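# Move the yellow foam block into the tote near the door

## Task

Get the yellow foam block into the tote that sits beside the door so that it lies entirely within the tote with nothing overhanging the rim, and it must stay there without the robot holding it. The robot must not tip over or be left leaning at the end, or the task fails.

## Robot and tools

ROBOT. A Hello Robot Stretch 3 with a single arm. It has a two-wheeled differential base (0.33 m long, 0.34 m wide) that cannot slide sideways, a lift carriage on a vertical mast, and a telescoping arm that reaches out on the robot's right side. At the arm's end is a wrist (yaw, pitch, roll) and a two-finger gripper. The head carries head_camera and nav_camera; wrist_camera rides on the gripper. To bring the gripper further forward or back, you drive the base. Spinning in place pivots about the wheel-axle midpoint, 0.05 m behind the front edge; with the arm in and the wrist folded the robot sweeps a 0.28 m radius, and an unfolded level wrist reaches past that.

FRAMES. Base frame: origin on the floor between the drive wheels, x ahead, y to the left, z up. hand_pose is reported in it, at the point where closed fingertips meet. Odometry frame is the base frame where the scene began; heading is positive to the left, -3.142 to 3.142.

execute_actions takes "actions", a list run in order (empty list: just report). Each action has "robot", optional "steps" (integer 1 to 450, control ticks at 30 per second, default 1) and optional "until" (only together with steps). An action with only "steps" simply waits. "robot" is one of: a single command object; a list of up to 8 command objects run one after another; or {"stop": true}, which brakes everything and clears the queue. A command object may contain:
- "base": exactly one key. "translate_m": a relative drive distance in metres, counted from where the base is when this command begins, forward positive, magnitude at most 1. Or "rotate_rad": a relative turn in radians from the current heading, counter-clockwise (left) positive, magnitude at most 3.2.
- "joints": a dict of absolute targets by joint name; unnamed joints keep their targets. lift_m 0 to 1.1 (arm height on mast, m); arm_m 0 to 0.52 (extension, m); wrist_yaw_rad -1.345 to 4.42 (0 along the arm, positive toward the front, 3.0 folded over the base); wrist_pitch_rad -1.57 to 0.451 (0 level, negative tips fingers down); wrist_roll_rad -2.911 to 2.911 (0 fingers side by side); gripper_m -0.089 to 0.179 (larger is wider; actual fingertip gap is about 0.007 m less when nearly shut, 0.025 m less when fully open, zero below 0.007); head_pan_rad -3.953 to 1.73 (0 ahead, positive left, -1.57 faces the arm); head_tilt_rad -1.53 to 0.419 (negative looks down).
- "contact_limits": {"arm_m": effort percent 1 to 100}, the motor effort at which that arm motion halts; it holds until the next arm_m command.
- In a queue only, {"pause_s": seconds up to 15}.
Base and joint motions start together and keep running across later actions and while you think. Any new command takes over immediately and discards the rest of an older queue. Queued commands proceed when the previous one finished "done" (base or gripper "off_target" also passes); otherwise the rest is dropped. An out-of-range value or bad field rejects the whole call.

"until" examples: {"robot": {"status": "ended"}} fires when nothing is moving and no queue runs; {"robot": {"lift_m": [">", 0.3], "base_status": ["!=", "moving"]}} compares fields (operators = != < <= > >=; numbers compared as printed, three decimals, base offsets four). {"any": {"status": "ended"}} fires as soon as one motion ends. Don't wait on "=" for a reading.

zoom_image: {"camera": head_camera|nav_camera|wrist_camera, "region": [x0, y0, x1, y1]} in pixels of that camera's last image, top-left origin, box at most 504 by 504. Images: head 896x504, nav 672x504 fisheye, wrist 644x364.

finished_scene: {"scene": n} ends the current scene irreversibly and reports success. Let every motion finish first; whatever is still moving afterwards gets braked and may fall short.

RESULTS. Each result is one snapshot plus one image per camera. base_status shows progress as (translate_m done of goal). joint_goals, joint_status (moving, done, off_target, contact_stop, time_out, stopped, not_commanded, torque_fault), measured_speeds, refusals count, queue state (idle, running, done, dropped, stopped) and queue_left. "robot.on_its_own" appears when the robot changed a goal itself, a joint is slack or its servo is off, a motor at rest is loaded, or base_tilt has shifted 3 degrees or more. Lines starting "refused:" or "dropped:" explain a rejected goal (counted from 0); "replaced:" only reports how an earlier motion ended. lidar_m: 12 distances from the base origin, 30-degree sectors starting straight ahead and going counter-clockwise (4th left, 7th behind, 10th right), plane 0.17 m high. wrist_depth_mm and head_depth_mm: 7x7 grids of median depth. motor_effort in percent with peak in brackets; base_tilt in degrees, forward and right positive; odometry counts wheel turns, so slip looks like travel.

SPEED. Full base speed (0.30 m/s, 1.9 rad/s) only when stowed: lift_m under 0.30, arm_m under 0.03, wrist_yaw_rad over 2.54; otherwise 0.10 m/s and 0.63 rad/s.

GRIPPING. Close to a gripper_m below the block's width to grasp; harder squeeze with lower values. Release by opening at least 0.02 beyond where the pads first touched. Status and reading don't prove a hold, so check cameras. To re-squeeze, send a new value.

CAUTIONS. Fold or unfold the wrist only with lift_m 0.32 to 0.95, pitch -0.4, roll near 0; once folded, the lift may drop to 0.25. With yaw below -0.4 keep pitch at -0.5 or lower. Arm and lift halt on firm contact (contact_stop) and go slack until commanded again; wrist, head and base have no such stop and keep shoving, and a strained wrist servo can shut off for 10 s. Pressing against something rigid with the gripper higher than about 0.45 m, pushing a second time after a contact stop, or driving while gripping or hooking something fixed can tip the robot; snagging furniture, especially reversing, can too. If tilt appears, back off in small steps, free the gripper, and lower lift_m to around 0.2. Avoid dropping, slamming or pushing hard. Loose objects may occasionally be nudged by outside forces.

Each tool is called after ">>>" in YAML: its name, and indented under it one key for each argument.

## Session

>>> execute_actions:
  actions: []

Scene clock: 0.00 s.
robot.base_odometry: x=+0.000 y=+0.000 heading=+0.000 (m, m, rad; robot's odometry frame)
robot.turned_by_wheels: +0.000 (rad since the last result)
robot.turned_by_imu: +0.000 (rad since the last result)
robot.base_tilt: forward=+0.5 right=-1.5 (deg)
robot.lidar_m: 1.15 1.88 1.37 0.90 0.83 0.84 1.05 1.62 1.50 0.99 0.91 0.92
robot.head_depth_mm: 1049 1049 1049 1039 1033 1033 1029 / 1161 1161 1151 1160 1149 1148 1143 / 1305 1300 1300 1299 1281 1287 1287 / 1481 1470 1480 1471 1479 1461 1450 / 1710 1722 1712 1712 1708 1677 1699 / 1913 2048 2035 2038 2009 2022 2014 / 1931 2130 2131 2110 2115 2120 2111
robot.base_status: not_commanded
robot.joint_positions: lift_m=+0.603 arm_m=-0.002 wrist_yaw_rad=+2.851 wrist_pitch_rad=-0.367 wrist_roll_rad=+0.013 gripper_m=+0.037 head_pan_rad=-0.016 head_tilt_rad=-0.014
robot.joint_goals: lift_m=+0.603 arm_m=-0.002 wrist_yaw_rad=+2.851 wrist_pitch_rad=-0.367 wrist_roll_rad=+0.013 gripper_m=+0.037 head_pan_rad=-0.016 head_tilt_rad=-0.014
robot.joint_status: lift_m=not_commanded arm_m=not_commanded wrist_yaw_rad=not_commanded wrist_pitch_rad=not_commanded wrist_roll_rad=not_commanded gripper_m=not_commanded head_pan_rad=not_commanded head_tilt_rad=not_commanded
robot.measured_speeds: translate_m=+0.000 rotate_rad=+0.000 lift_m=+0.000 arm_m=+0.000 wrist_yaw_rad=+0.000 wrist_pitch_rad=+0.000 wrist_roll_rad=+0.000 head_pan_rad=+0.000 head_tilt_rad=+0.000
robot: refusals=0 queue=idle queue_left=0
robot.motor_effort: left_wheel=-1 right_wheel=-1 lift_m=+24 arm_m=+0 wrist_yaw_rad=+1 wrist_pitch_rad=+6 wrist_roll_rad=+0 gripper_m=+0 head_pan_rad=+0 head_tilt_rad=+1 (%)
robot.hand_pose: x=+0.0448 y=+0.0779 z=+0.6269 quat_wxyz=(+0.229, +0.711, +0.026, +0.665) (m; robot's base frame)
robot.wrist_depth_mm: - 752 936 - - - - / - 815 - - - - - / - 888 - - - - - / 684 961 - - - - - / 721 - - - - - - / 786 - 840 869 864 890 918 / 740 742 746 742 760 761 762
pictures: head_camera (sideways: a quarter turn clockwise sets it upright), nav_camera (sideways: a quarter turn counterclockwise sets it upright), wrist_camera
Images, in order (width x height): head_camera 896x504, nav_camera 672x504, wrist_camera 644x364.

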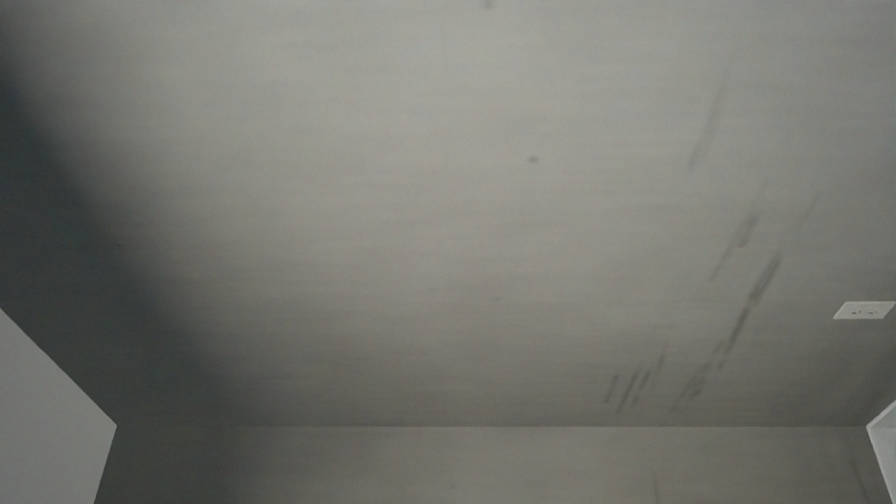

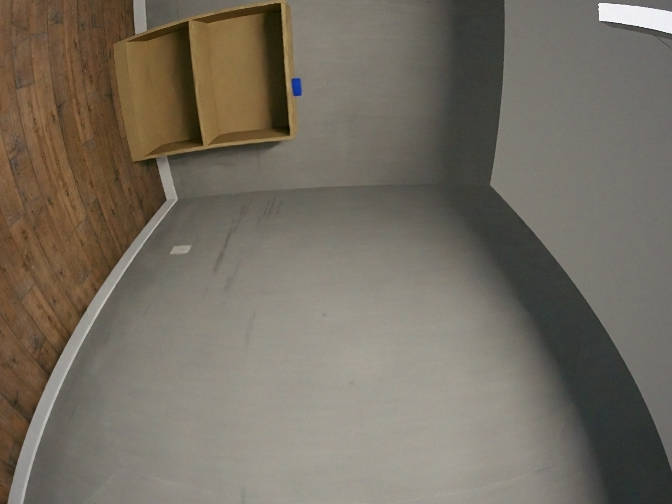

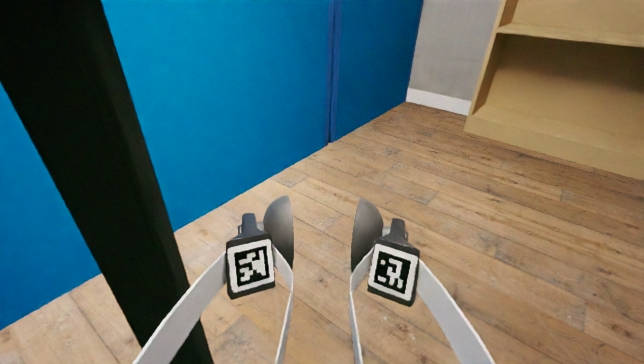

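>>> execute_actions:
  actions:
    - {"robot":{"joints":{"head_pan_rad":-2.4,"head_tilt_rad":-0.5}},"steps":450,"until":{"robot":{"status":"ended"}}}

>>> execute_actions:
  actions:
    - {"robot":{"joints":{"head_pan_rad":1.6,"head_tilt_rad":-0.5}},"steps":450,"until":{"robot":{"status":"ended"}}}

Scene clock: 2.00 s.
robot.base_odometry: x=+0.000 y=+0.000 heading=+0.000 (m, m, rad; robot's odometry frame)
robot.turned_by_wheels: +0.000 (rad since the last result)
robot.turned_by_imu: -0.001 (rad since the last result)
robot.base_tilt: forward=+0.4 right=-1.5 (deg)
robot.lidar_m: 1.15 1.87 1.37 0.90 0.83 0.84 1.05 1.62 1.49 0.99 0.91 0.92
robot.head_depth_mm: 1347 1452 1552 1697 1876 1681 1380 / 1354 1448 1577 1723 1886 1703 1392 / 1376 1481 1602 1733 1902 1693 1391 / 1389 1510 1634 1764 1923 1680 1401 / 1406 1507 1653 1795 1926 1637 1399 / 1408 1537 1678 1811 1990 1659 1395 / 1451 1584 1710 1851 1996 1699 1401
robot.base_status: not_commanded
robot.joint_positions: lift_m=+0.603 arm_m=-0.002 wrist_yaw_rad=+2.851 wrist_pitch_rad=-0.367 wrist_roll_rad=+0.013 gripper_m=+0.037 head_pan_rad=-2.393 head_tilt_rad=-0.494
robot.joint_goals: lift_m=+0.603 arm_m=-0.002 wrist_yaw_rad=+2.851 wrist_pitch_rad=-0.367 wrist_roll_rad=+0.013 gripper_m=+0.037 head_pan_rad=-2.400 head_tilt_rad=-0.500
robot.joint_status: lift_m=not_commanded arm_m=not_commanded wrist_yaw_rad=not_commanded wrist_pitch_rad=not_commanded wrist_roll_rad=not_commanded gripper_m=not_commanded head_pan_rad=done head_tilt_rad=done
robot.measured_speeds: translate_m=+0.000 rotate_rad=+0.000 lift_m=+0.000 arm_m=+0.000 wrist_yaw_rad=+0.000 wrist_pitch_rad=+0.000 wrist_roll_rad=+0.000 head_pan_rad=+0.000 head_tilt_rad=+0.000
robot: refusals=0 queue=done queue_left=0
robot.motor_effort: left_wheel=+0(1) right_wheel=-1(1) lift_m=+24(24) arm_m=-1(0) wrist_yaw_rad=+0(0) wrist_pitch_rad=+6(5) wrist_roll_rad=+0(0) gripper_m=-1(0) head_pan_rad=-5(66) head_tilt_rad=-3(33) (%)
robot.hand_pose: x=+0.0448 y=+0.0779 z=+0.6269 quat_wxyz=(+0.229, +0.711, +0.026, +0.665) (m; robot's base frame)
robot.wrist_depth_mm: - 755 940 - - - - / - 831 - - - - - / - 897 - - - - - / 688 955 - - - - - / 742 - - - - - - / 785 - 819 879 875 890 885 / 734 727 740 763 757 755 778
pictures: head_camera (sideways: a quarter turn clockwise sets it upright), nav_camera (sideways: a quarter turn counterclockwise sets it upright), wrist_camera
Images, in order (width x height): head_camera 896x504, nav_camera 672x504, wrist_camera 644x364.

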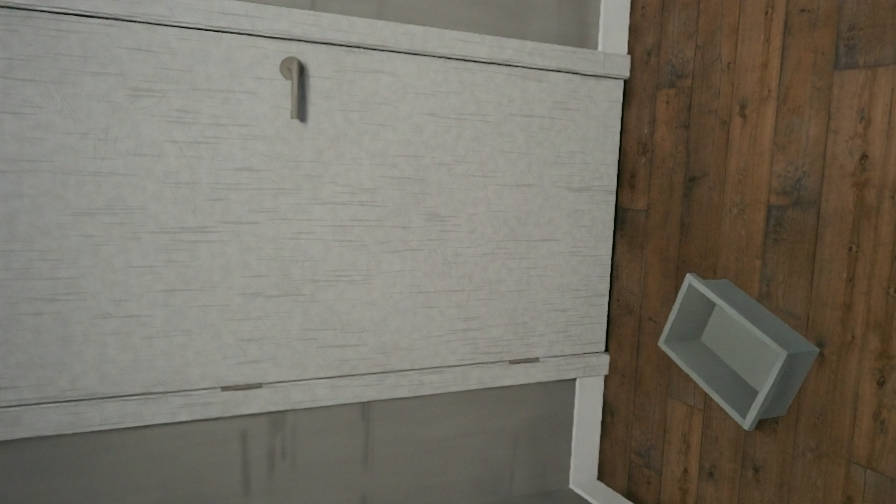

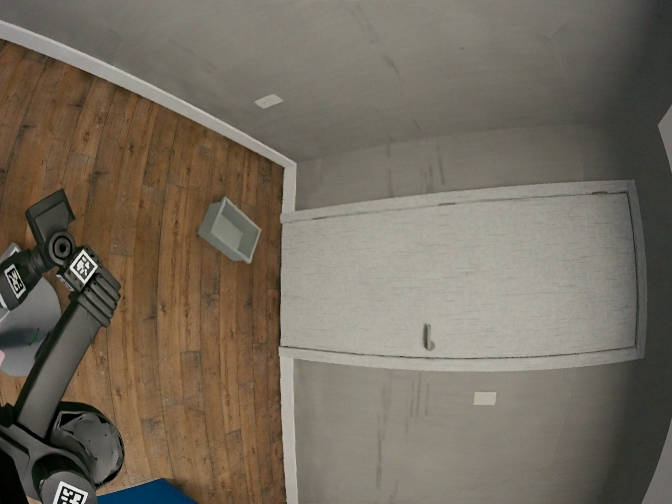

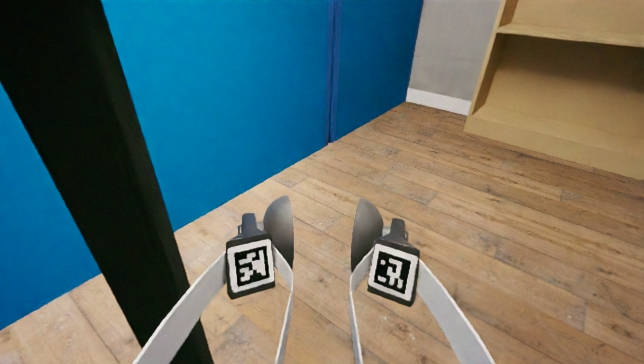

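Scene clock: 4.27 s.
robot.base_odometry: x=+0.000 y=+0.000 heading=+0.000 (m, m, rad; robot's odometry frame)
robot.turned_by_wheels: +0.000 (rad since the last result)
robot.turned_by_imu: -0.001 (rad since the last result)
robot.base_tilt: forward=+0.3 right=-1.5 (deg)
robot.lidar_m: 1.14 1.88 1.37 0.90 0.83 0.84 1.05 1.62 1.49 0.99 0.91 0.92
robot.head_depth_mm: 1042 1135 1255 1386 1584 1652 1388 / 971 1051 1157 1271 1413 1584 1404 / 906 979 1062 1162 1283 1437 1392 / 852 916 983 1072 1177 1295 1354 / 799 852 922 995 1082 1185 1298 / 756 807 861 928 1006 1095 1212 / 716 765 827 884 942 1020 1121
robot.base_status: not_commanded
robot.joint_positions: lift_m=+0.603 arm_m=-0.002 wrist_yaw_rad=+2.851 wrist_pitch_rad=-0.367 wrist_roll_rad=+0.013 gripper_m=+0.037 head_pan_rad=+1.593 head_tilt_rad=-0.494
robot.joint_goals: lift_m=+0.603 arm_m=-0.002 wrist_yaw_rad=+2.851 wrist_pitch_rad=-0.367 wrist_roll_rad=+0.013 gripper_m=+0.037 head_pan_rad=+1.600 head_tilt_rad=-0.500
robot.joint_status: lift_m=not_commanded arm_m=not_commanded wrist_yaw_rad=not_commanded wrist_pitch_rad=not_commanded wrist_roll_rad=not_commanded gripper_m=not_commanded head_pan_rad=done head_tilt_rad=done
robot.measured_speeds: translate_m=+0.000 rotate_rad=+0.000 lift_m=+0.000 arm_m=+0.000 wrist_yaw_rad=+0.000 wrist_pitch_rad=+0.000 wrist_roll_rad=+0.000 head_pan_rad=+0.000 head_tilt_rad=+0.000
robot: refusals=0 queue=done queue_left=0
robot.motor_effort: left_wheel=-1(1) right_wheel=-1(1) lift_m=+24(24) arm_m=+0(0) wrist_yaw_rad=+0(1) wrist_pitch_rad=+5(5) wrist_roll_rad=+0(0) gripper_m=+0(0) head_pan_rad=+5(65) head_tilt_rad=-4(6) (%)
robot.hand_pose: x=+0.0448 y=+0.0779 z=+0.6269 quat_wxyz=(+0.229, +0.711, +0.026, +0.665) (m; robot's base frame)
robot.wrist_depth_mm: - 767 935 - - - - / - 808 - - - - - / - 886 - - - - - / 672 956 - - - - - / 743 - - - - - - / 799 - 835 865 844 889 881 / 740 733 737 746 755 755 774
pictures: head_camera (sideways: a quarter turn clockwise sets it upright), nav_camera (sideways: a quarter turn counterclockwise sets it upright), wrist_camera
Images, in order (width x height): head_camera 896x504, nav_camera 672x504, wrist_camera 644x364.

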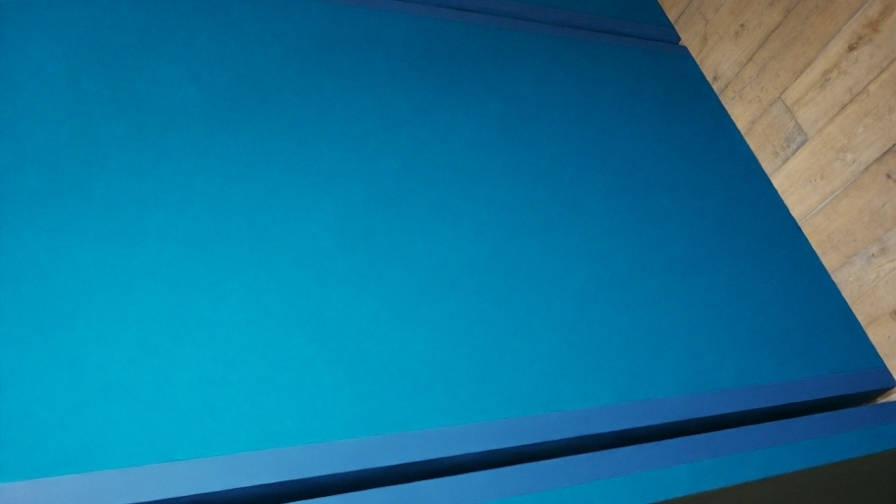

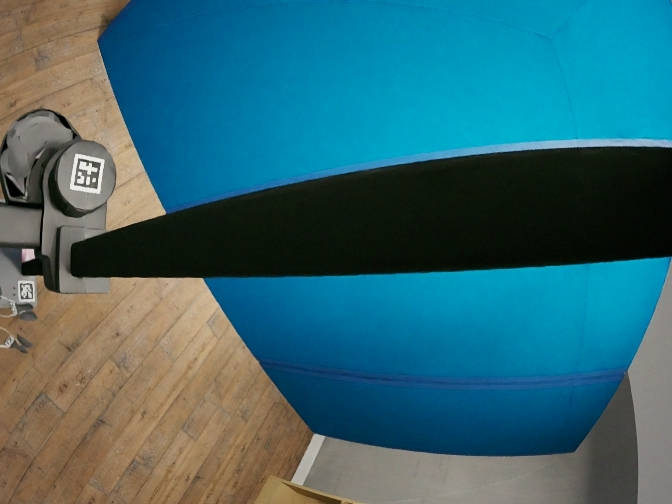

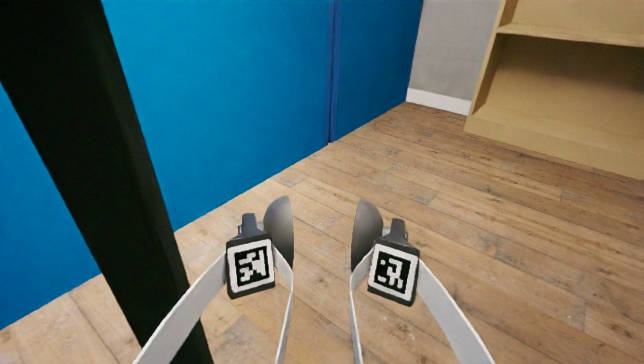

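>>> execute_actions:
  actions:
    - {"robot":[{"joints":{"lift_m":0.27,"wrist_yaw_rad":3.0,"wrist_pitch_rad":-0.4,"head_pan_rad":-3.3,"head_tilt_rad":-0.6},"base":{"rotate_rad":0.2}},{"base":{"translate_m":-0.7}}],"steps":450,"until":{"robot":{"status":"ended"}}}

Scene clock: 12.87 s.
robot.base_odometry: x=-0.686 y=-0.139 heading=+0.200 (m, m, rad; robot's odometry frame)
robot.turned_by_wheels: +0.200 (rad since the last result)
robot.turned_by_imu: +0.197 (rad since the last result)
robot.base_tilt: forward=+0.5 right=-1.6 (deg)
robot.lidar_m: 1.86 1.61 0.69 0.53 0.53 1.33 1.02 0.97 1.05 1.24 1.22 1.29
robot.head_depth_mm: 1239 1369 1551 1768 1884 1535 1302 / 1155 1272 1414 1603 1769 1543 1303 / 1079 1184 1308 1469 1676 1541 1305 / 1018 1110 1213 1362 1523 1534 1306 / 964 1048 1139 1254 1404 1503 1309 / 914 986 1074 1169 1302 1442 1307 / 863 932 1008 1102 1214 1335 1311
robot.base_status: done (translate_m -0.7000 of -0.7000)
robot.joint_positions: lift_m=+0.270 arm_m=-0.002 wrist_yaw_rad=+2.998 wrist_pitch_rad=-0.416 wrist_roll_rad=+0.013 gripper_m=+0.037 head_pan_rad=-3.293 head_tilt_rad=-0.594
robot.joint_goals: lift_m=+0.270 arm_m=-0.002 wrist_yaw_rad=+3.000 wrist_pitch_rad=-0.400 wrist_roll_rad=+0.013 gripper_m=+0.037 head_pan_rad=-3.300 head_tilt_rad=-0.600
robot.joint_status: lift_m=done arm_m=not_commanded wrist_yaw_rad=done wrist_pitch_rad=done wrist_roll_rad=not_commanded gripper_m=not_commanded head_pan_rad=done head_tilt_rad=done
robot.measured_speeds: translate_m=+0.000 rotate_rad=+0.000 lift_m=+0.000 arm_m=+0.000 wrist_yaw_rad=+0.000 wrist_pitch_rad=+0.000 wrist_roll_rad=+0.000 head_pan_rad=+0.000 head_tilt_rad=+0.000
robot: refusals=0 queue=done queue_left=0
robot.motor_effort: left_wheel=-5(16) right_wheel=+2(5) lift_m=+18(23) arm_m=+0(0) wrist_yaw_rad=+2(4) wrist_pitch_rad=+6(5) wrist_roll_rad=+0(0) gripper_m=+0(0) head_pan_rad=-5(64) head_tilt_rad=-4(19) (%)
robot.hand_pose: x=+0.0108 y=+0.0794 z=+0.2834 quat_wxyz=(+0.196, +0.705, +0.095, +0.675) (m; robot's base frame)
robot.wrist_depth_mm: - - 515 592 710 881 - / - - 553 640 786 - - / 826 781 612 716 823 867 886 / 641 634 651 674 670 680 693 / 526 530 - 546 562 554 553 / 456 - - - 450 462 474 / - - - - 398 402 410
pictures: head_camera (sideways: a quarter turn clockwise sets it upright), nav_camera (sideways: a quarter turn counterclockwise sets it upright), wrist_camera
Images, in order (width x height): head_camera 896x504, nav_camera 672x504, wrist_camera 644x364.

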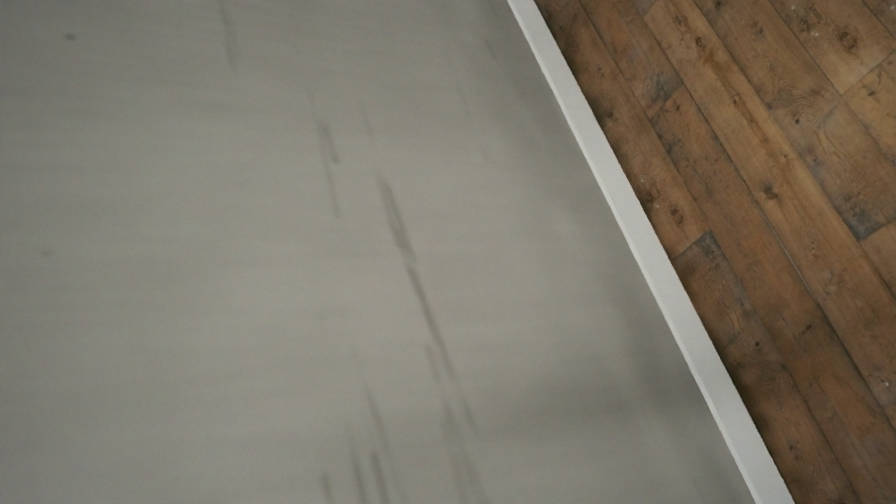

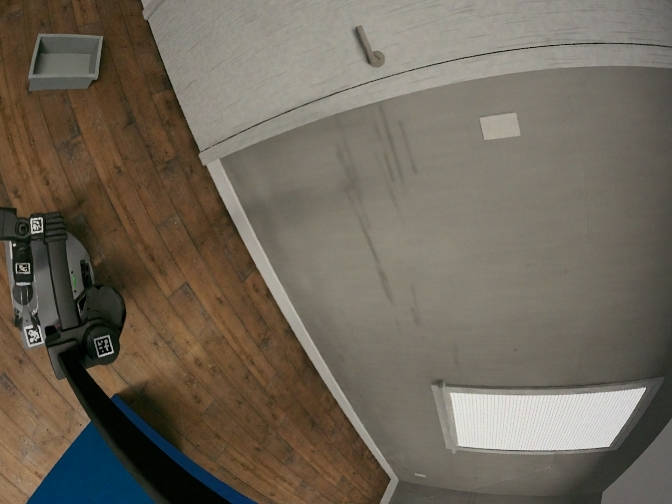

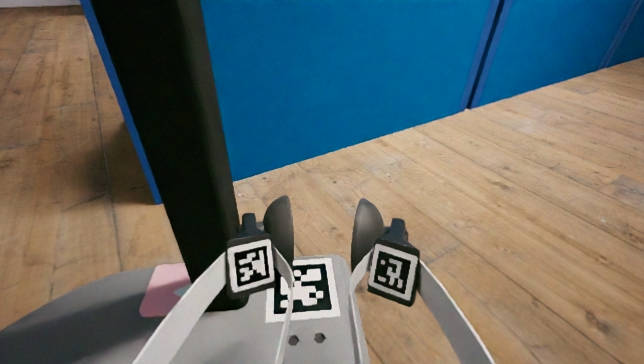

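>>> execute_actions:
  actions:
    - {"robot":[{"joints":{"head_pan_rad":-0.5,"head_tilt_rad":-0.6},"base":{"translate_m":-0.5}},{"base":{"rotate_rad":2.03}},{"base":{"translate_m":0.55}}],"steps":450,"until":{"robot":{"status":"ended"}}}

Scene clock: 22.50 s.
robot.base_odometry: x=-1.513 y=+0.197 heading=+2.230 (m, m, rad; robot's odometry frame)
robot.turned_by_wheels: +2.030 (rad since the last result)
robot.turned_by_imu: +2.017 (rad since the last result)
robot.base_tilt: forward=+0.4 right=-1.4 (deg)
robot.lidar_m: 2.00 0.76 0.56 0.54 0.57 0.78 1.99 2.07 0.44 0.42 0.44 2.88
robot.head_depth_mm: 3059 3412 3403 2451 1897 1530 1293 / 2942 3007 3184 2449 1888 1536 1294 / 2752 2936 3292 2449 1918 1551 1311 / 2670 2751 3165 2427 1917 1557 1300 / 2582 2656 2981 2446 1900 1554 1312 / 2436 2535 2852 2474 1913 1558 1305 / 2367 2501 2798 2474 1921 1552 1307
robot.base_status: done (translate_m +0.5500 of +0.5500)
robot.joint_positions: lift_m=+0.270 arm_m=-0.002 wrist_yaw_rad=+2.998 wrist_pitch_rad=-0.416 wrist_roll_rad=+0.013 gripper_m=+0.037 head_pan_rad=-0.507 head_tilt_rad=-0.594
robot.joint_goals: lift_m=+0.270 arm_m=-0.002 wrist_yaw_rad=+3.000 wrist_pitch_rad=-0.400 wrist_roll_rad=+0.013 gripper_m=+0.037 head_pan_rad=-0.500 head_tilt_rad=-0.600
robot.joint_status: lift_m=done arm_m=not_commanded wrist_yaw_rad=done wrist_pitch_rad=done wrist_roll_rad=not_commanded gripper_m=not_commanded head_pan_rad=done head_tilt_rad=done
robot.measured_speeds: translate_m=+0.000 rotate_rad=+0.000 lift_m=+0.000 arm_m=+0.000 wrist_yaw_rad=+0.000 wrist_pitch_rad=+0.000 wrist_roll_rad=+0.000 head_pan_rad=+0.000 head_tilt_rad=+0.000
robot: refusals=0 queue=done queue_left=0
robot.motor_effort: left_wheel=-5(16) right_wheel=+1(7) lift_m=+17(18) arm_m=+0(0) wrist_yaw_rad=+2(2) wrist_pitch_rad=+6(5) wrist_roll_rad=+0(0) gripper_m=-1(0) head_pan_rad=+4(64) head_tilt_rad=-4(4) (%)
robot.hand_pose: x=+0.0108 y=+0.0794 z=+0.2834 quat_wxyz=(+0.196, +0.705, +0.095, +0.675) (m; robot's base frame)
robot.wrist_depth_mm: 485 - 504 521 535 546 563 / 529 545 557 575 593 605 626 / 580 589 614 627 649 666 693 / 613 614 645 660 677 676 684 / 529 526 - 540 565 555 561 / 463 - - - 449 474 464 / - - - - 400 408 410
pictures: head_camera (sideways: a quarter turn clockwise sets it upright), nav_camera (sideways: a quarter turn counterclockwise sets it upright), wrist_camera
Images, in order (width x height): head_camera 896x504, nav_camera 672x504, wrist_camera 644x364.

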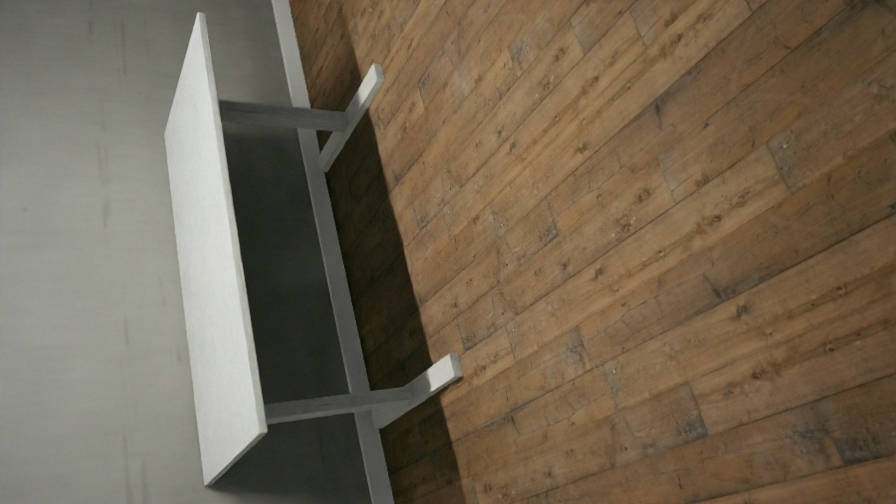

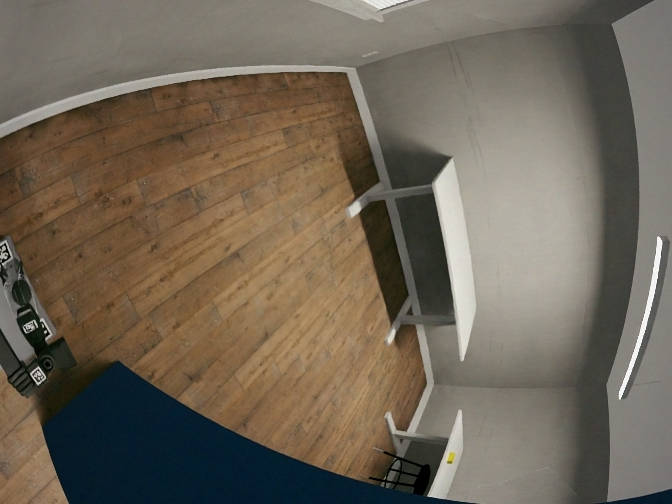

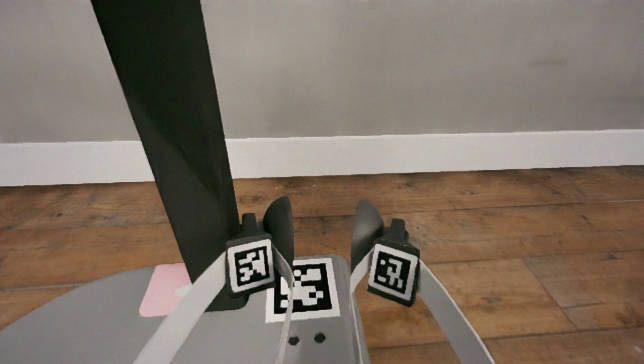

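>>> execute_actions:
  actions:
    - {"robot":[{"joints":{"head_pan_rad":0,"head_tilt_rad":-0.5},"base":{"translate_m":0.7}},{"base":{"rotate_rad":-1.3}},{"base":{"translate_m":1.0}}],"steps":450,"until":{"robot":{"status":"ended"}}}

Scene clock: 33.90 s.
robot.base_odometry: x=-1.343 y=+1.552 heading=+0.930 (m, m, rad; robot's odometry frame)
robot.turned_by_wheels: -1.300 (rad since the last result)
robot.turned_by_imu: -1.296 (rad since the last result)
robot.base_tilt: forward=+0.4 right=-1.5 (deg)
robot.lidar_m: 1.62 1.61 1.80 1.41 1.72 1.50 1.50 0.92 1.03 0.85 1.44 1.91
robot.head_depth_mm: 1880 2020 1992 2312 2106 1659 1378 / 1928 2076 1991 1822 1977 1676 1379 / 1969 2118 2003 2503 2044 1671 1390 / 2027 2204 2017 2534 2112 1671 1395 / 2102 2280 2027 2605 2113 1670 1380 / 2163 2371 2514 2712 2132 1698 1387 / 2226 2388 2659 2763 2118 1687 1392
robot.base_status: done (translate_m +1.0000 of +1.0000)
robot.joint_positions: lift_m=+0.270 arm_m=-0.002 wrist_yaw_rad=+2.999 wrist_pitch_rad=-0.416 wrist_roll_rad=+0.013 gripper_m=+0.037 head_pan_rad=-0.007 head_tilt_rad=-0.506
robot.joint_goals: lift_m=+0.270 arm_m=-0.002 wrist_yaw_rad=+3.000 wrist_pitch_rad=-0.400 wrist_roll_rad=+0.013 gripper_m=+0.037 head_pan_rad=+0.000 head_tilt_rad=-0.500
robot.joint_status: lift_m=done arm_m=not_commanded wrist_yaw_rad=done wrist_pitch_rad=done wrist_roll_rad=not_commanded gripper_m=not_commanded head_pan_rad=done head_tilt_rad=done
robot.measured_speeds: translate_m=+0.000 rotate_rad=+0.000 lift_m=+0.000 arm_m=+0.000 wrist_yaw_rad=+0.000 wrist_pitch_rad=+0.000 wrist_roll_rad=+0.000 head_pan_rad=+0.000 head_tilt_rad=+0.000
robot: refusals=0 queue=done queue_left=0
robot.motor_effort: left_wheel=+3(14) right_wheel=-4(7) lift_m=+17(17) arm_m=-1(1) wrist_yaw_rad=+3(1) wrist_pitch_rad=+6(6) wrist_roll_rad=+0(0) gripper_m=+0(1) head_pan_rad=+5(48) head_tilt_rad=+3(17) (%)
robot.hand_pose: x=+0.0108 y=+0.0793 z=+0.2834 quat_wxyz=(+0.196, +0.705, +0.095, +0.675) (m; robot's base frame)
robot.wrist_depth_mm: - - - - - - - / - - - - - - - / 814 815 845 846 863 890 889 / 644 642 658 655 666 674 672 / 528 537 - 536 555 542 562 / 466 - - - 446 468 475 / - - - - 399 404 408
pictures: head_camera (sideways: a quarter turn clockwise sets it upright), nav_camera (sideways: a quarter turn counterclockwise sets it upright), wrist_camera
Images, in order (width x height): head_camera 896x504, nav_camera 672x504, wrist_camera 644x364.

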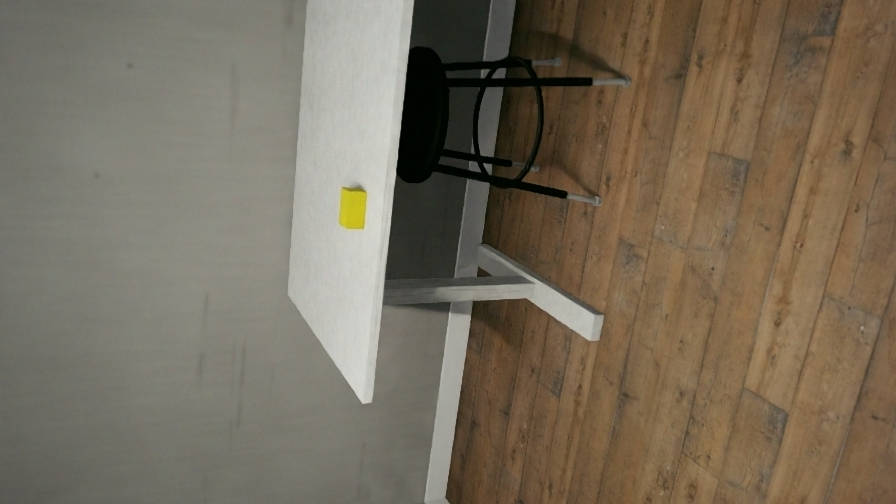

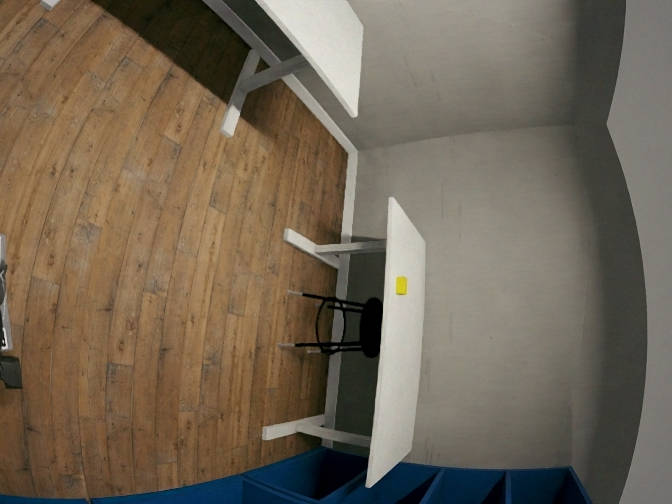

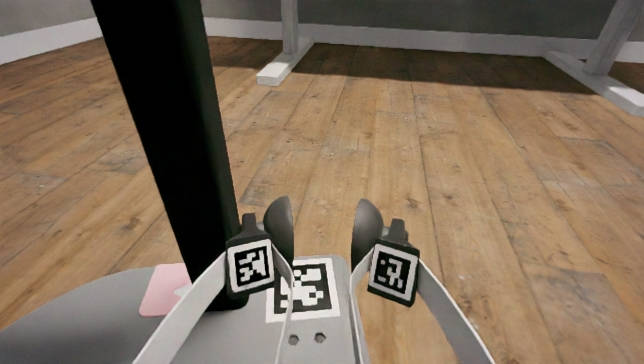

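>>> execute_actions:
  actions:
    - {"robot":[{"joints":{"head_pan_rad":-1.57,"head_tilt_rad":-0.7},"base":{"translate_m":0.95}},{"base":{"rotate_rad":1.3}},{"joints":{"lift_m":0.85,"gripper_m":0.179},"base":{"translate_m":0.1}},{"joints":{"wrist_yaw_rad":0}}],"steps":450,"until":{"robot":{"status":"ended"}}}
    - {"steps":450,"until":{"robot":{"status":"ended"}}}

Scene clock: 51.10 s.
robot.base_odometry: x=-0.837 y=+2.392 heading=+2.230 (m, m, rad; robot's odometry frame)
robot.turned_by_wheels: +1.300 (rad since the last result)
robot.turned_by_imu: +1.289 (rad since the last result)
robot.base_tilt: forward=+0.3 right=-1.5 (deg)
robot.lidar_m: 1.00 1.50 1.63 2.41 1.82 1.24 1.36 1.20 0.77 0.73 0.97 1.48
robot.head_depth_mm: 1146 1273 1218 933 820 1390 - / 1151 1277 1217 939 822 1444 - / 1156 1286 1225 936 824 - - / 1162 1297 1229 941 830 1472 1208 / 1169 1298 1230 940 828 1424 1236 / 1173 1305 1235 941 836 1407 1228 / 1177 1312 1240 947 834 1442 1239
robot.base_status: done (translate_m +0.1000 of +0.1000)
robot.joint_positions: lift_m=+0.850 arm_m=-0.002 wrist_yaw_rad=+0.003 wrist_pitch_rad=-0.416 wrist_roll_rad=+0.013 gripper_m=+0.179 head_pan_rad=-1.563 head_tilt_rad=-0.692
robot.joint_goals: lift_m=+0.850 arm_m=-0.002 wrist_yaw_rad=+0.000 wrist_pitch_rad=-0.400 wrist_roll_rad=+0.013 gripper_m=+0.179 head_pan_rad=-1.570 head_tilt_rad=-0.700
robot.joint_status: lift_m=done arm_m=not_commanded wrist_yaw_rad=done wrist_pitch_rad=done wrist_roll_rad=not_commanded gripper_m=done head_pan_rad=done head_tilt_rad=done
robot.measured_speeds: translate_m=+0.000 rotate_rad=+0.000 lift_m=+0.000 arm_m=+0.000 wrist_yaw_rad=+0.000 wrist_pitch_rad=+0.000 wrist_roll_rad=+0.000 head_pan_rad=+0.000 head_tilt_rad=+0.000
robot: refusals=0 queue=done queue_left=0
robot.motor_effort: left_wheel=-5(14) right_wheel=+1(8) lift_m=+29(31) arm_m=-1(1) wrist_yaw_rad=-2(3) wrist_pitch_rad=+6(6) wrist_roll_rad=+0(0) gripper_m=+1(85) head_pan_rad=-4(64) head_tilt_rad=-5(23) (%)
robot.hand_pose: x=-0.0209 y=-0.3676 z=+0.8627 quat_wxyz=(+0.688, +0.146, -0.696, -0.147) (m; robot's base frame)
robot.wrist_depth_mm: - - - - 988 951 956 / - 807 771 787 797 828 827 / 575 543 548 497 568 579 581 / 437 442 425 433 434 438 446 / - - - - 619 - 859 / - - - - - - - / 940 942 970 976 936 - 958
pictures: head_camera (sideways: a quarter turn clockwise sets it upright), nav_camera (sideways: a quarter turn counterclockwise sets it upright), wrist_camera
Images, in order (width x height): head_camera 896x504, nav_camera 672x504, wrist_camera 644x364.

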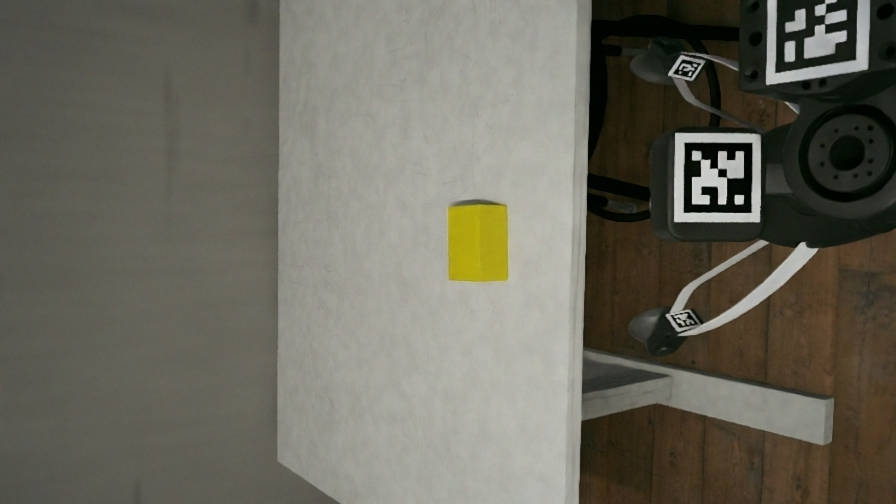

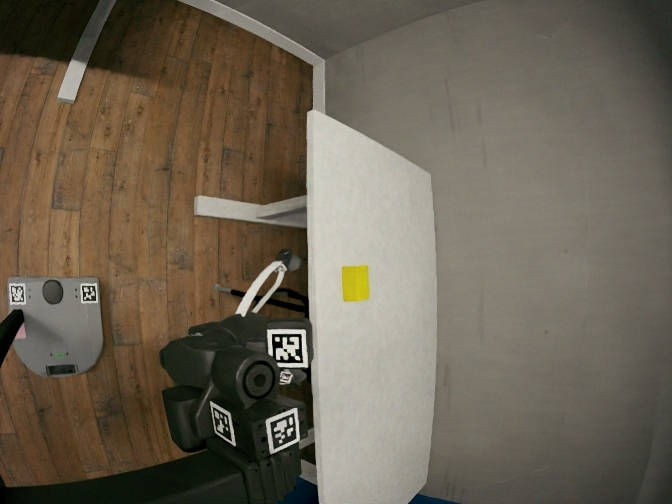

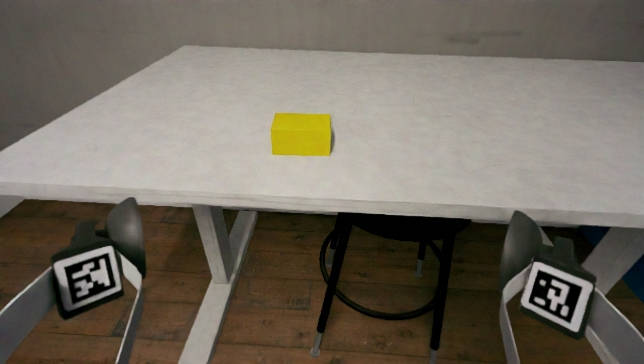

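>>> execute_actions:
  actions:
    - {"robot":{"joints":{"lift_m":0.76,"arm_m":0.17},"base":{"translate_m":0.03}},"steps":450,"until":{"robot":{"status":"ended"}}}

Scene clock: 53.70 s.
robot.base_odometry: x=-0.855 y=+2.416 heading=+2.230 (m, m, rad; robot's odometry frame)
robot.turned_by_wheels: +0.000 (rad since the last result)
robot.turned_by_imu: -0.001 (rad since the last result)
robot.base_tilt: forward=+0.4 right=-1.6 (deg)
robot.lidar_m: 0.97 1.47 1.61 2.42 1.84 1.27 1.36 1.23 0.78 0.73 0.96 1.46
robot.head_depth_mm: 1150 1277 1222 934 797 - 1210 / 1155 1278 1223 937 802 - 1235 / 1164 1289 1230 938 - - 1238 / 1163 1290 1231 939 828 1444 1238 / 1167 1301 1237 942 831 1446 1241 / 1177 1301 1238 946 834 1412 1231 / 1177 1308 1300 947 830 1453 1245
robot.base_status: done (translate_m +0.0300 of +0.0300)
robot.joint_positions: lift_m=+0.760 arm_m=+0.170 wrist_yaw_rad=+0.001 wrist_pitch_rad=-0.416 wrist_roll_rad=+0.013 gripper_m=+0.179 head_pan_rad=-1.563 head_tilt_rad=-0.692
robot.joint_goals: lift_m=+0.760 arm_m=+0.170 wrist_yaw_rad=+0.000 wrist_pitch_rad=-0.400 wrist_roll_rad=+0.013 gripper_m=+0.179 head_pan_rad=-1.570 head_tilt_rad=-0.700
robot.joint_status: lift_m=done arm_m=done wrist_yaw_rad=done wrist_pitch_rad=done wrist_roll_rad=not_commanded gripper_m=done head_pan_rad=done head_tilt_rad=done
robot.measured_speeds: translate_m=+0.000 rotate_rad=+0.000 lift_m=+0.000 arm_m=+0.000 wrist_yaw_rad=+0.000 wrist_pitch_rad=+0.000 wrist_roll_rad=+0.000 head_pan_rad=+0.000 head_tilt_rad=+0.000
robot: refusals=0 queue=done queue_left=0
robot.motor_effort: left_wheel=-5(8) right_wheel=+2(4) lift_m=+17(29) arm_m=+4(2) wrist_yaw_rad=-1(2) wrist_pitch_rad=+6(6) wrist_roll_rad=+0(0) gripper_m=+0(0) head_pan_rad=-5(5) head_tilt_rad=-5(5) (%)
robot.hand_pose: x=-0.0212 y=-0.5392 z=+0.7733 quat_wxyz=(+0.688, +0.146, -0.696, -0.147) (m; robot's base frame)
robot.wrist_depth_mm: 877 828 821 803 792 803 788 / 483 484 503 514 531 530 543 / 346 351 355 280 368 373 374 / 271 273 276 280 283 285 291 / 232 227 227 228 231 238 236 / - - 958 939 960 464 218 / 840 869 865 843 878 867 893
pictures: head_camera (sideways: a quarter turn clockwise sets it upright), nav_camera (sideways: a quarter turn counterclockwise sets it upright), wrist_camera
Images, in order (width x height): head_camera 896x504, nav_camera 672x504, wrist_camera 644x364.

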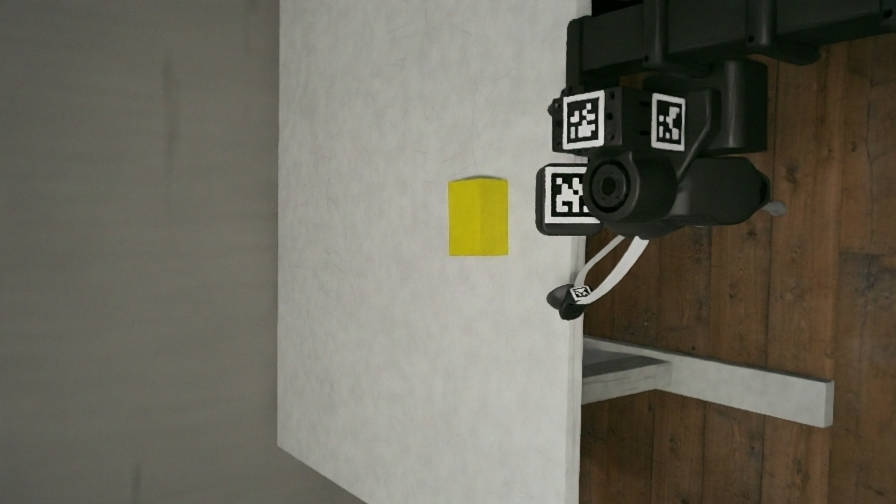

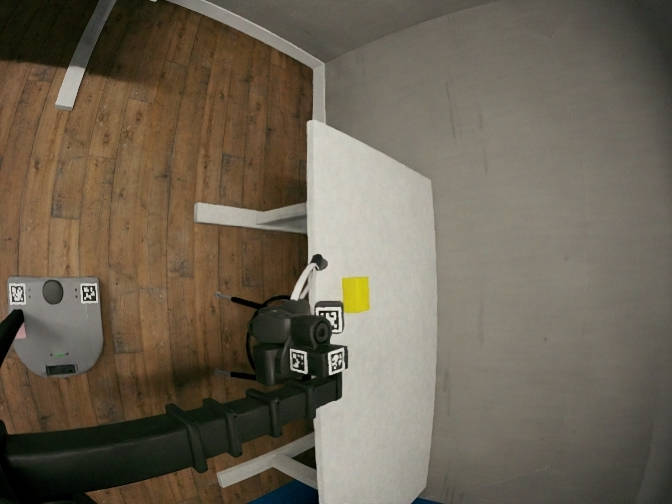

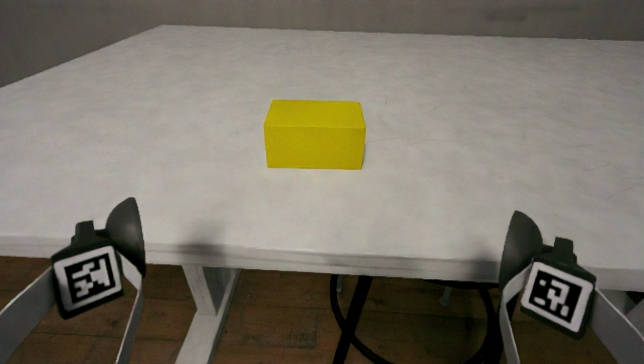

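>>> execute_actions:
  actions:
    - {"robot":{"joints":{"lift_m":0.735,"arm_m":0.31}},"steps":450,"until":{"robot":{"status":"ended"}}}

Scene clock: 56.07 s.
robot.base_odometry: x=-0.855 y=+2.416 heading=+2.230 (m, m, rad; robot's odometry frame)
robot.turned_by_wheels: +0.000 (rad since the last result)
robot.turned_by_imu: -0.001 (rad since the last result)
robot.base_tilt: forward=+0.5 right=-1.5 (deg)
robot.lidar_m: 0.98 1.47 1.61 2.41 1.84 1.26 1.36 1.23 0.78 0.73 0.96 1.45
robot.head_depth_mm: 1153 1275 1216 933 817 - - / 1150 1288 1223 999 1581 1411 1228 / 1164 1284 1219 1002 - 1370 1228 / 1167 1299 1237 971 1590 1439 1238 / 1175 1308 1235 937 828 1445 1243 / 1176 1312 1249 943 832 1407 1230 / 1182 1315 1296 948 834 1453 1244
robot.base_status: done (translate_m +0.0300 of +0.0300)
robot.joint_positions: lift_m=+0.735 arm_m=+0.310 wrist_yaw_rad=+0.001 wrist_pitch_rad=-0.416 wrist_roll_rad=+0.013 gripper_m=+0.179 head_pan_rad=-1.563 head_tilt_rad=-0.692
robot.joint_goals: lift_m=+0.735 arm_m=+0.310 wrist_yaw_rad=+0.000 wrist_pitch_rad=-0.400 wrist_roll_rad=+0.013 gripper_m=+0.179 head_pan_rad=-1.570 head_tilt_rad=-0.700
robot.joint_status: lift_m=done arm_m=done wrist_yaw_rad=done wrist_pitch_rad=done wrist_roll_rad=not_commanded gripper_m=done head_pan_rad=done head_tilt_rad=done
robot.measured_speeds: translate_m=+0.000 rotate_rad=+0.000 lift_m=+0.000 arm_m=+0.000 wrist_yaw_rad=+0.000 wrist_pitch_rad=+0.000 wrist_roll_rad=+0.000 head_pan_rad=+0.000 head_tilt_rad=+0.000
robot: refusals=0 queue=done queue_left=0
robot.motor_effort: left_wheel=-5(5) right_wheel=+2(1) lift_m=+18(17) arm_m=+4(6) wrist_yaw_rad=-1(1) wrist_pitch_rad=+6(6) wrist_roll_rad=+0(0) gripper_m=+1(0) head_pan_rad=-5(4) head_tilt_rad=-5(5) (%)
robot.hand_pose: x=-0.0213 y=-0.6792 z=+0.7483 quat_wxyz=(+0.688, +0.146, -0.696, -0.147) (m; robot's base frame)
robot.wrist_depth_mm: 737 682 681 677 673 657 674 / 405 410 424 428 441 452 467 / 290 297 300 307 310 315 320 / 228 232 168 161 240 242 246 / 192 190 155 151 188 201 199 / - 159 162 163 164 163 170 / 138 139 140 141 142 143 140
pictures: head_camera (sideways: a quarter turn clockwise sets it upright), nav_camera (sideways: a quarter turn counterclockwise sets it upright), wrist_camera
Images, in order (width x height): head_camera 896x504, nav_camera 672x504, wrist_camera 644x364.

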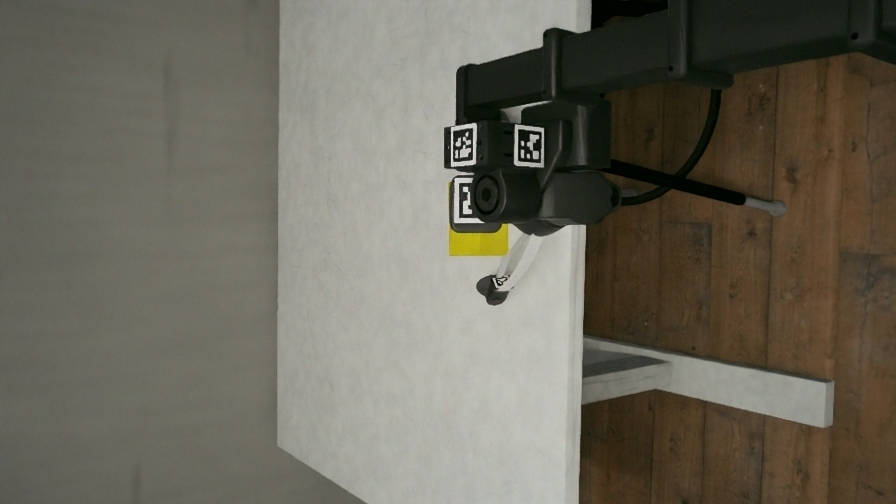

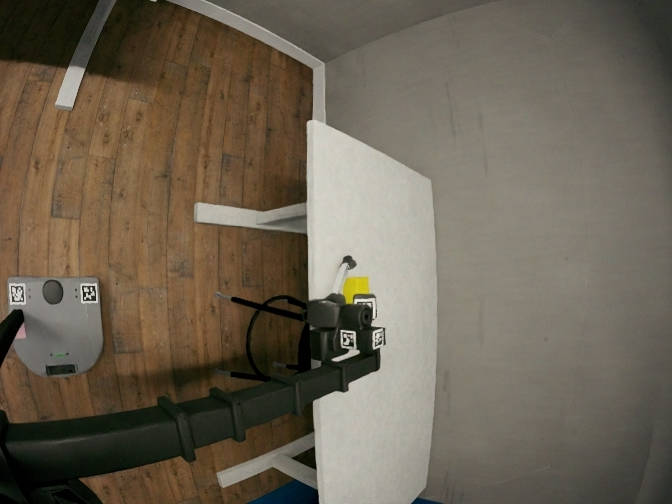

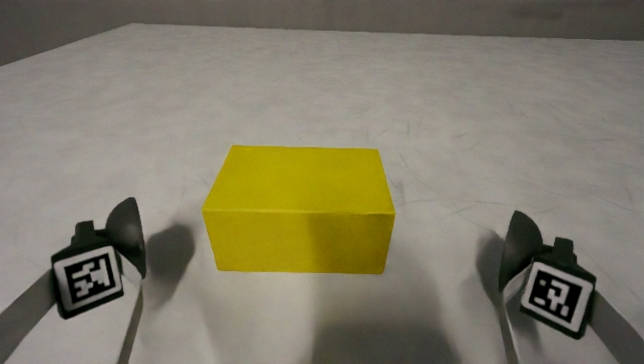

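>>> execute_actions:
  actions:
    - {"robot":[{"joints":{"lift_m":0.727,"arm_m":0.35},"base":{"translate_m":0.012}},{"joints":{"gripper_m":0.125}}],"steps":450,"until":{"robot":{"status":"ended"}}}

Scene clock: 58.40 s.
robot.base_odometry: x=-0.862 y=+2.425 heading=+2.230 (m, m, rad; robot's odometry frame)
robot.turned_by_wheels: +0.000 (rad since the last result)
robot.turned_by_imu: -0.001 (rad since the last result)
robot.base_tilt: forward=+0.5 right=-1.6 (deg)
robot.lidar_m: 0.96 1.45 1.59 2.41 1.84 1.28 1.36 1.24 0.78 0.73 0.96 1.45
robot.head_depth_mm: 1140 1273 1222 932 819 - - / 1157 1276 1225 1004 1596 1401 1231 / 1160 1293 1236 1006 1592 1408 1244 / 1161 1300 1222 973 826 1437 1244 / 1173 1302 1235 944 831 1440 1242 / 1176 1304 1235 943 830 1410 1234 / 1185 1305 1394 945 834 1441 1245
robot.base_status: done (translate_m +0.0120 of +0.0120)
robot.joint_positions: lift_m=+0.727 arm_m=+0.350 wrist_yaw_rad=-0.001 wrist_pitch_rad=-0.401 wrist_roll_rad=+0.013 gripper_m=+0.125 head_pan_rad=-1.563 head_tilt_rad=-0.692
robot.joint_goals: lift_m=+0.727 arm_m=+0.350 wrist_yaw_rad=+0.000 wrist_pitch_rad=-0.400 wrist_roll_rad=+0.013 gripper_m=+0.125 head_pan_rad=-1.570 head_tilt_rad=-0.700
robot.joint_status: lift_m=done arm_m=done wrist_yaw_rad=done wrist_pitch_rad=done wrist_roll_rad=not_commanded gripper_m=done head_pan_rad=done head_tilt_rad=done
robot.measured_speeds: translate_m=+0.000 rotate_rad=+0.000 lift_m=+0.000 arm_m=+0.000 wrist_yaw_rad=+0.000 wrist_pitch_rad=+0.000 wrist_roll_rad=+0.000 head_pan_rad=+0.000 head_tilt_rad=+0.000
robot: refusals=0 queue=done queue_left=0
robot.motor_effort: left_wheel=-5(8) right_wheel=+1(5) lift_m=+16(18) arm_m=+5(8) wrist_yaw_rad=+1(1) wrist_pitch_rad=+0(6) wrist_roll_rad=+0(0) gripper_m=-4(85) head_pan_rad=-4(4) head_tilt_rad=-5(4) (%)
robot.hand_pose: x=-0.0217 y=-0.7211 z=+0.7439 quat_wxyz=(+0.689, +0.140, -0.697, -0.142) (m; robot's base frame)
robot.wrist_depth_mm: 699 663 652 653 654 646 637 / 406 421 427 437 443 459 464 / 291 293 299 303 308 312 317 / 225 228 229 232 236 237 240 / 184 191 124 125 129 200 194 / 155 147 111 111 112 - 163 / - 135 129 127 130 138 140
pictures: head_camera (sideways: a quarter turn clockwise sets it upright), nav_camera (sideways: a quarter turn counterclockwise sets it upright), wrist_camera
Images, in order (width x height): head_camera 896x504, nav_camera 672x504, wrist_camera 644x364.

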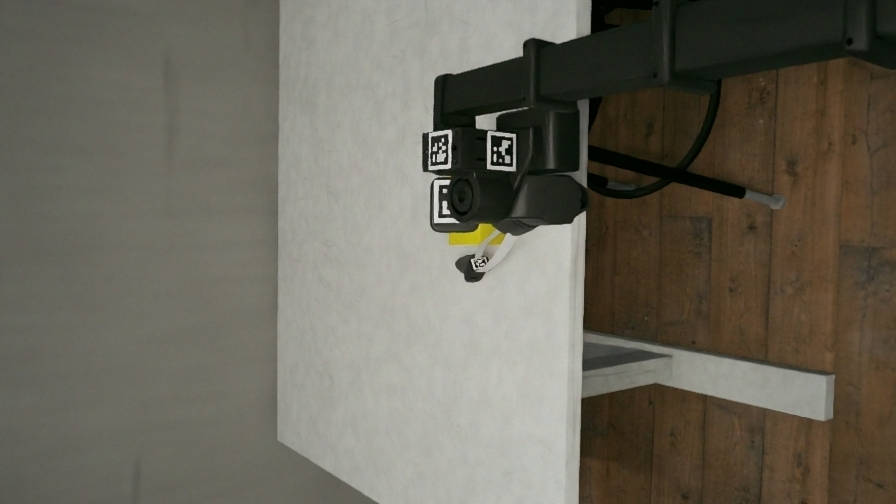

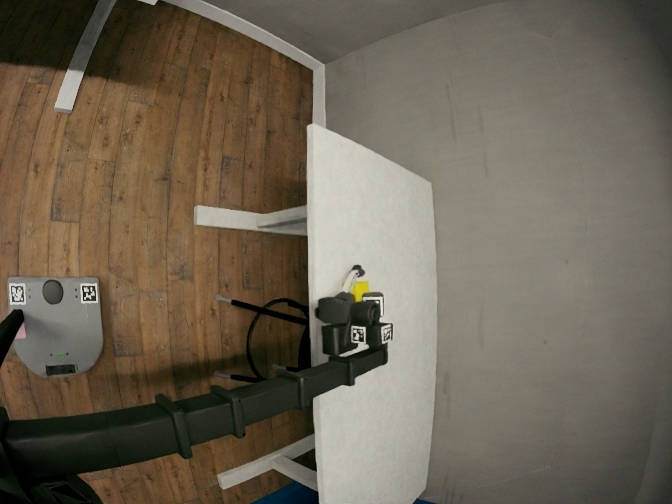

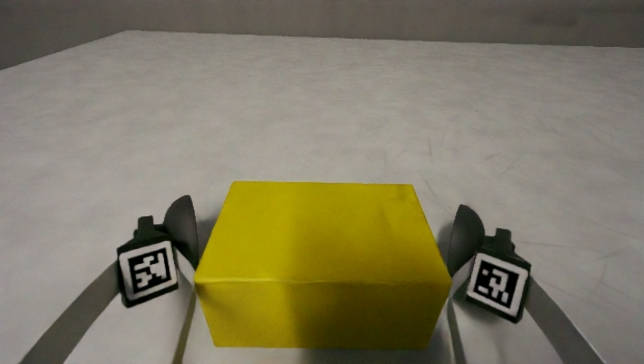

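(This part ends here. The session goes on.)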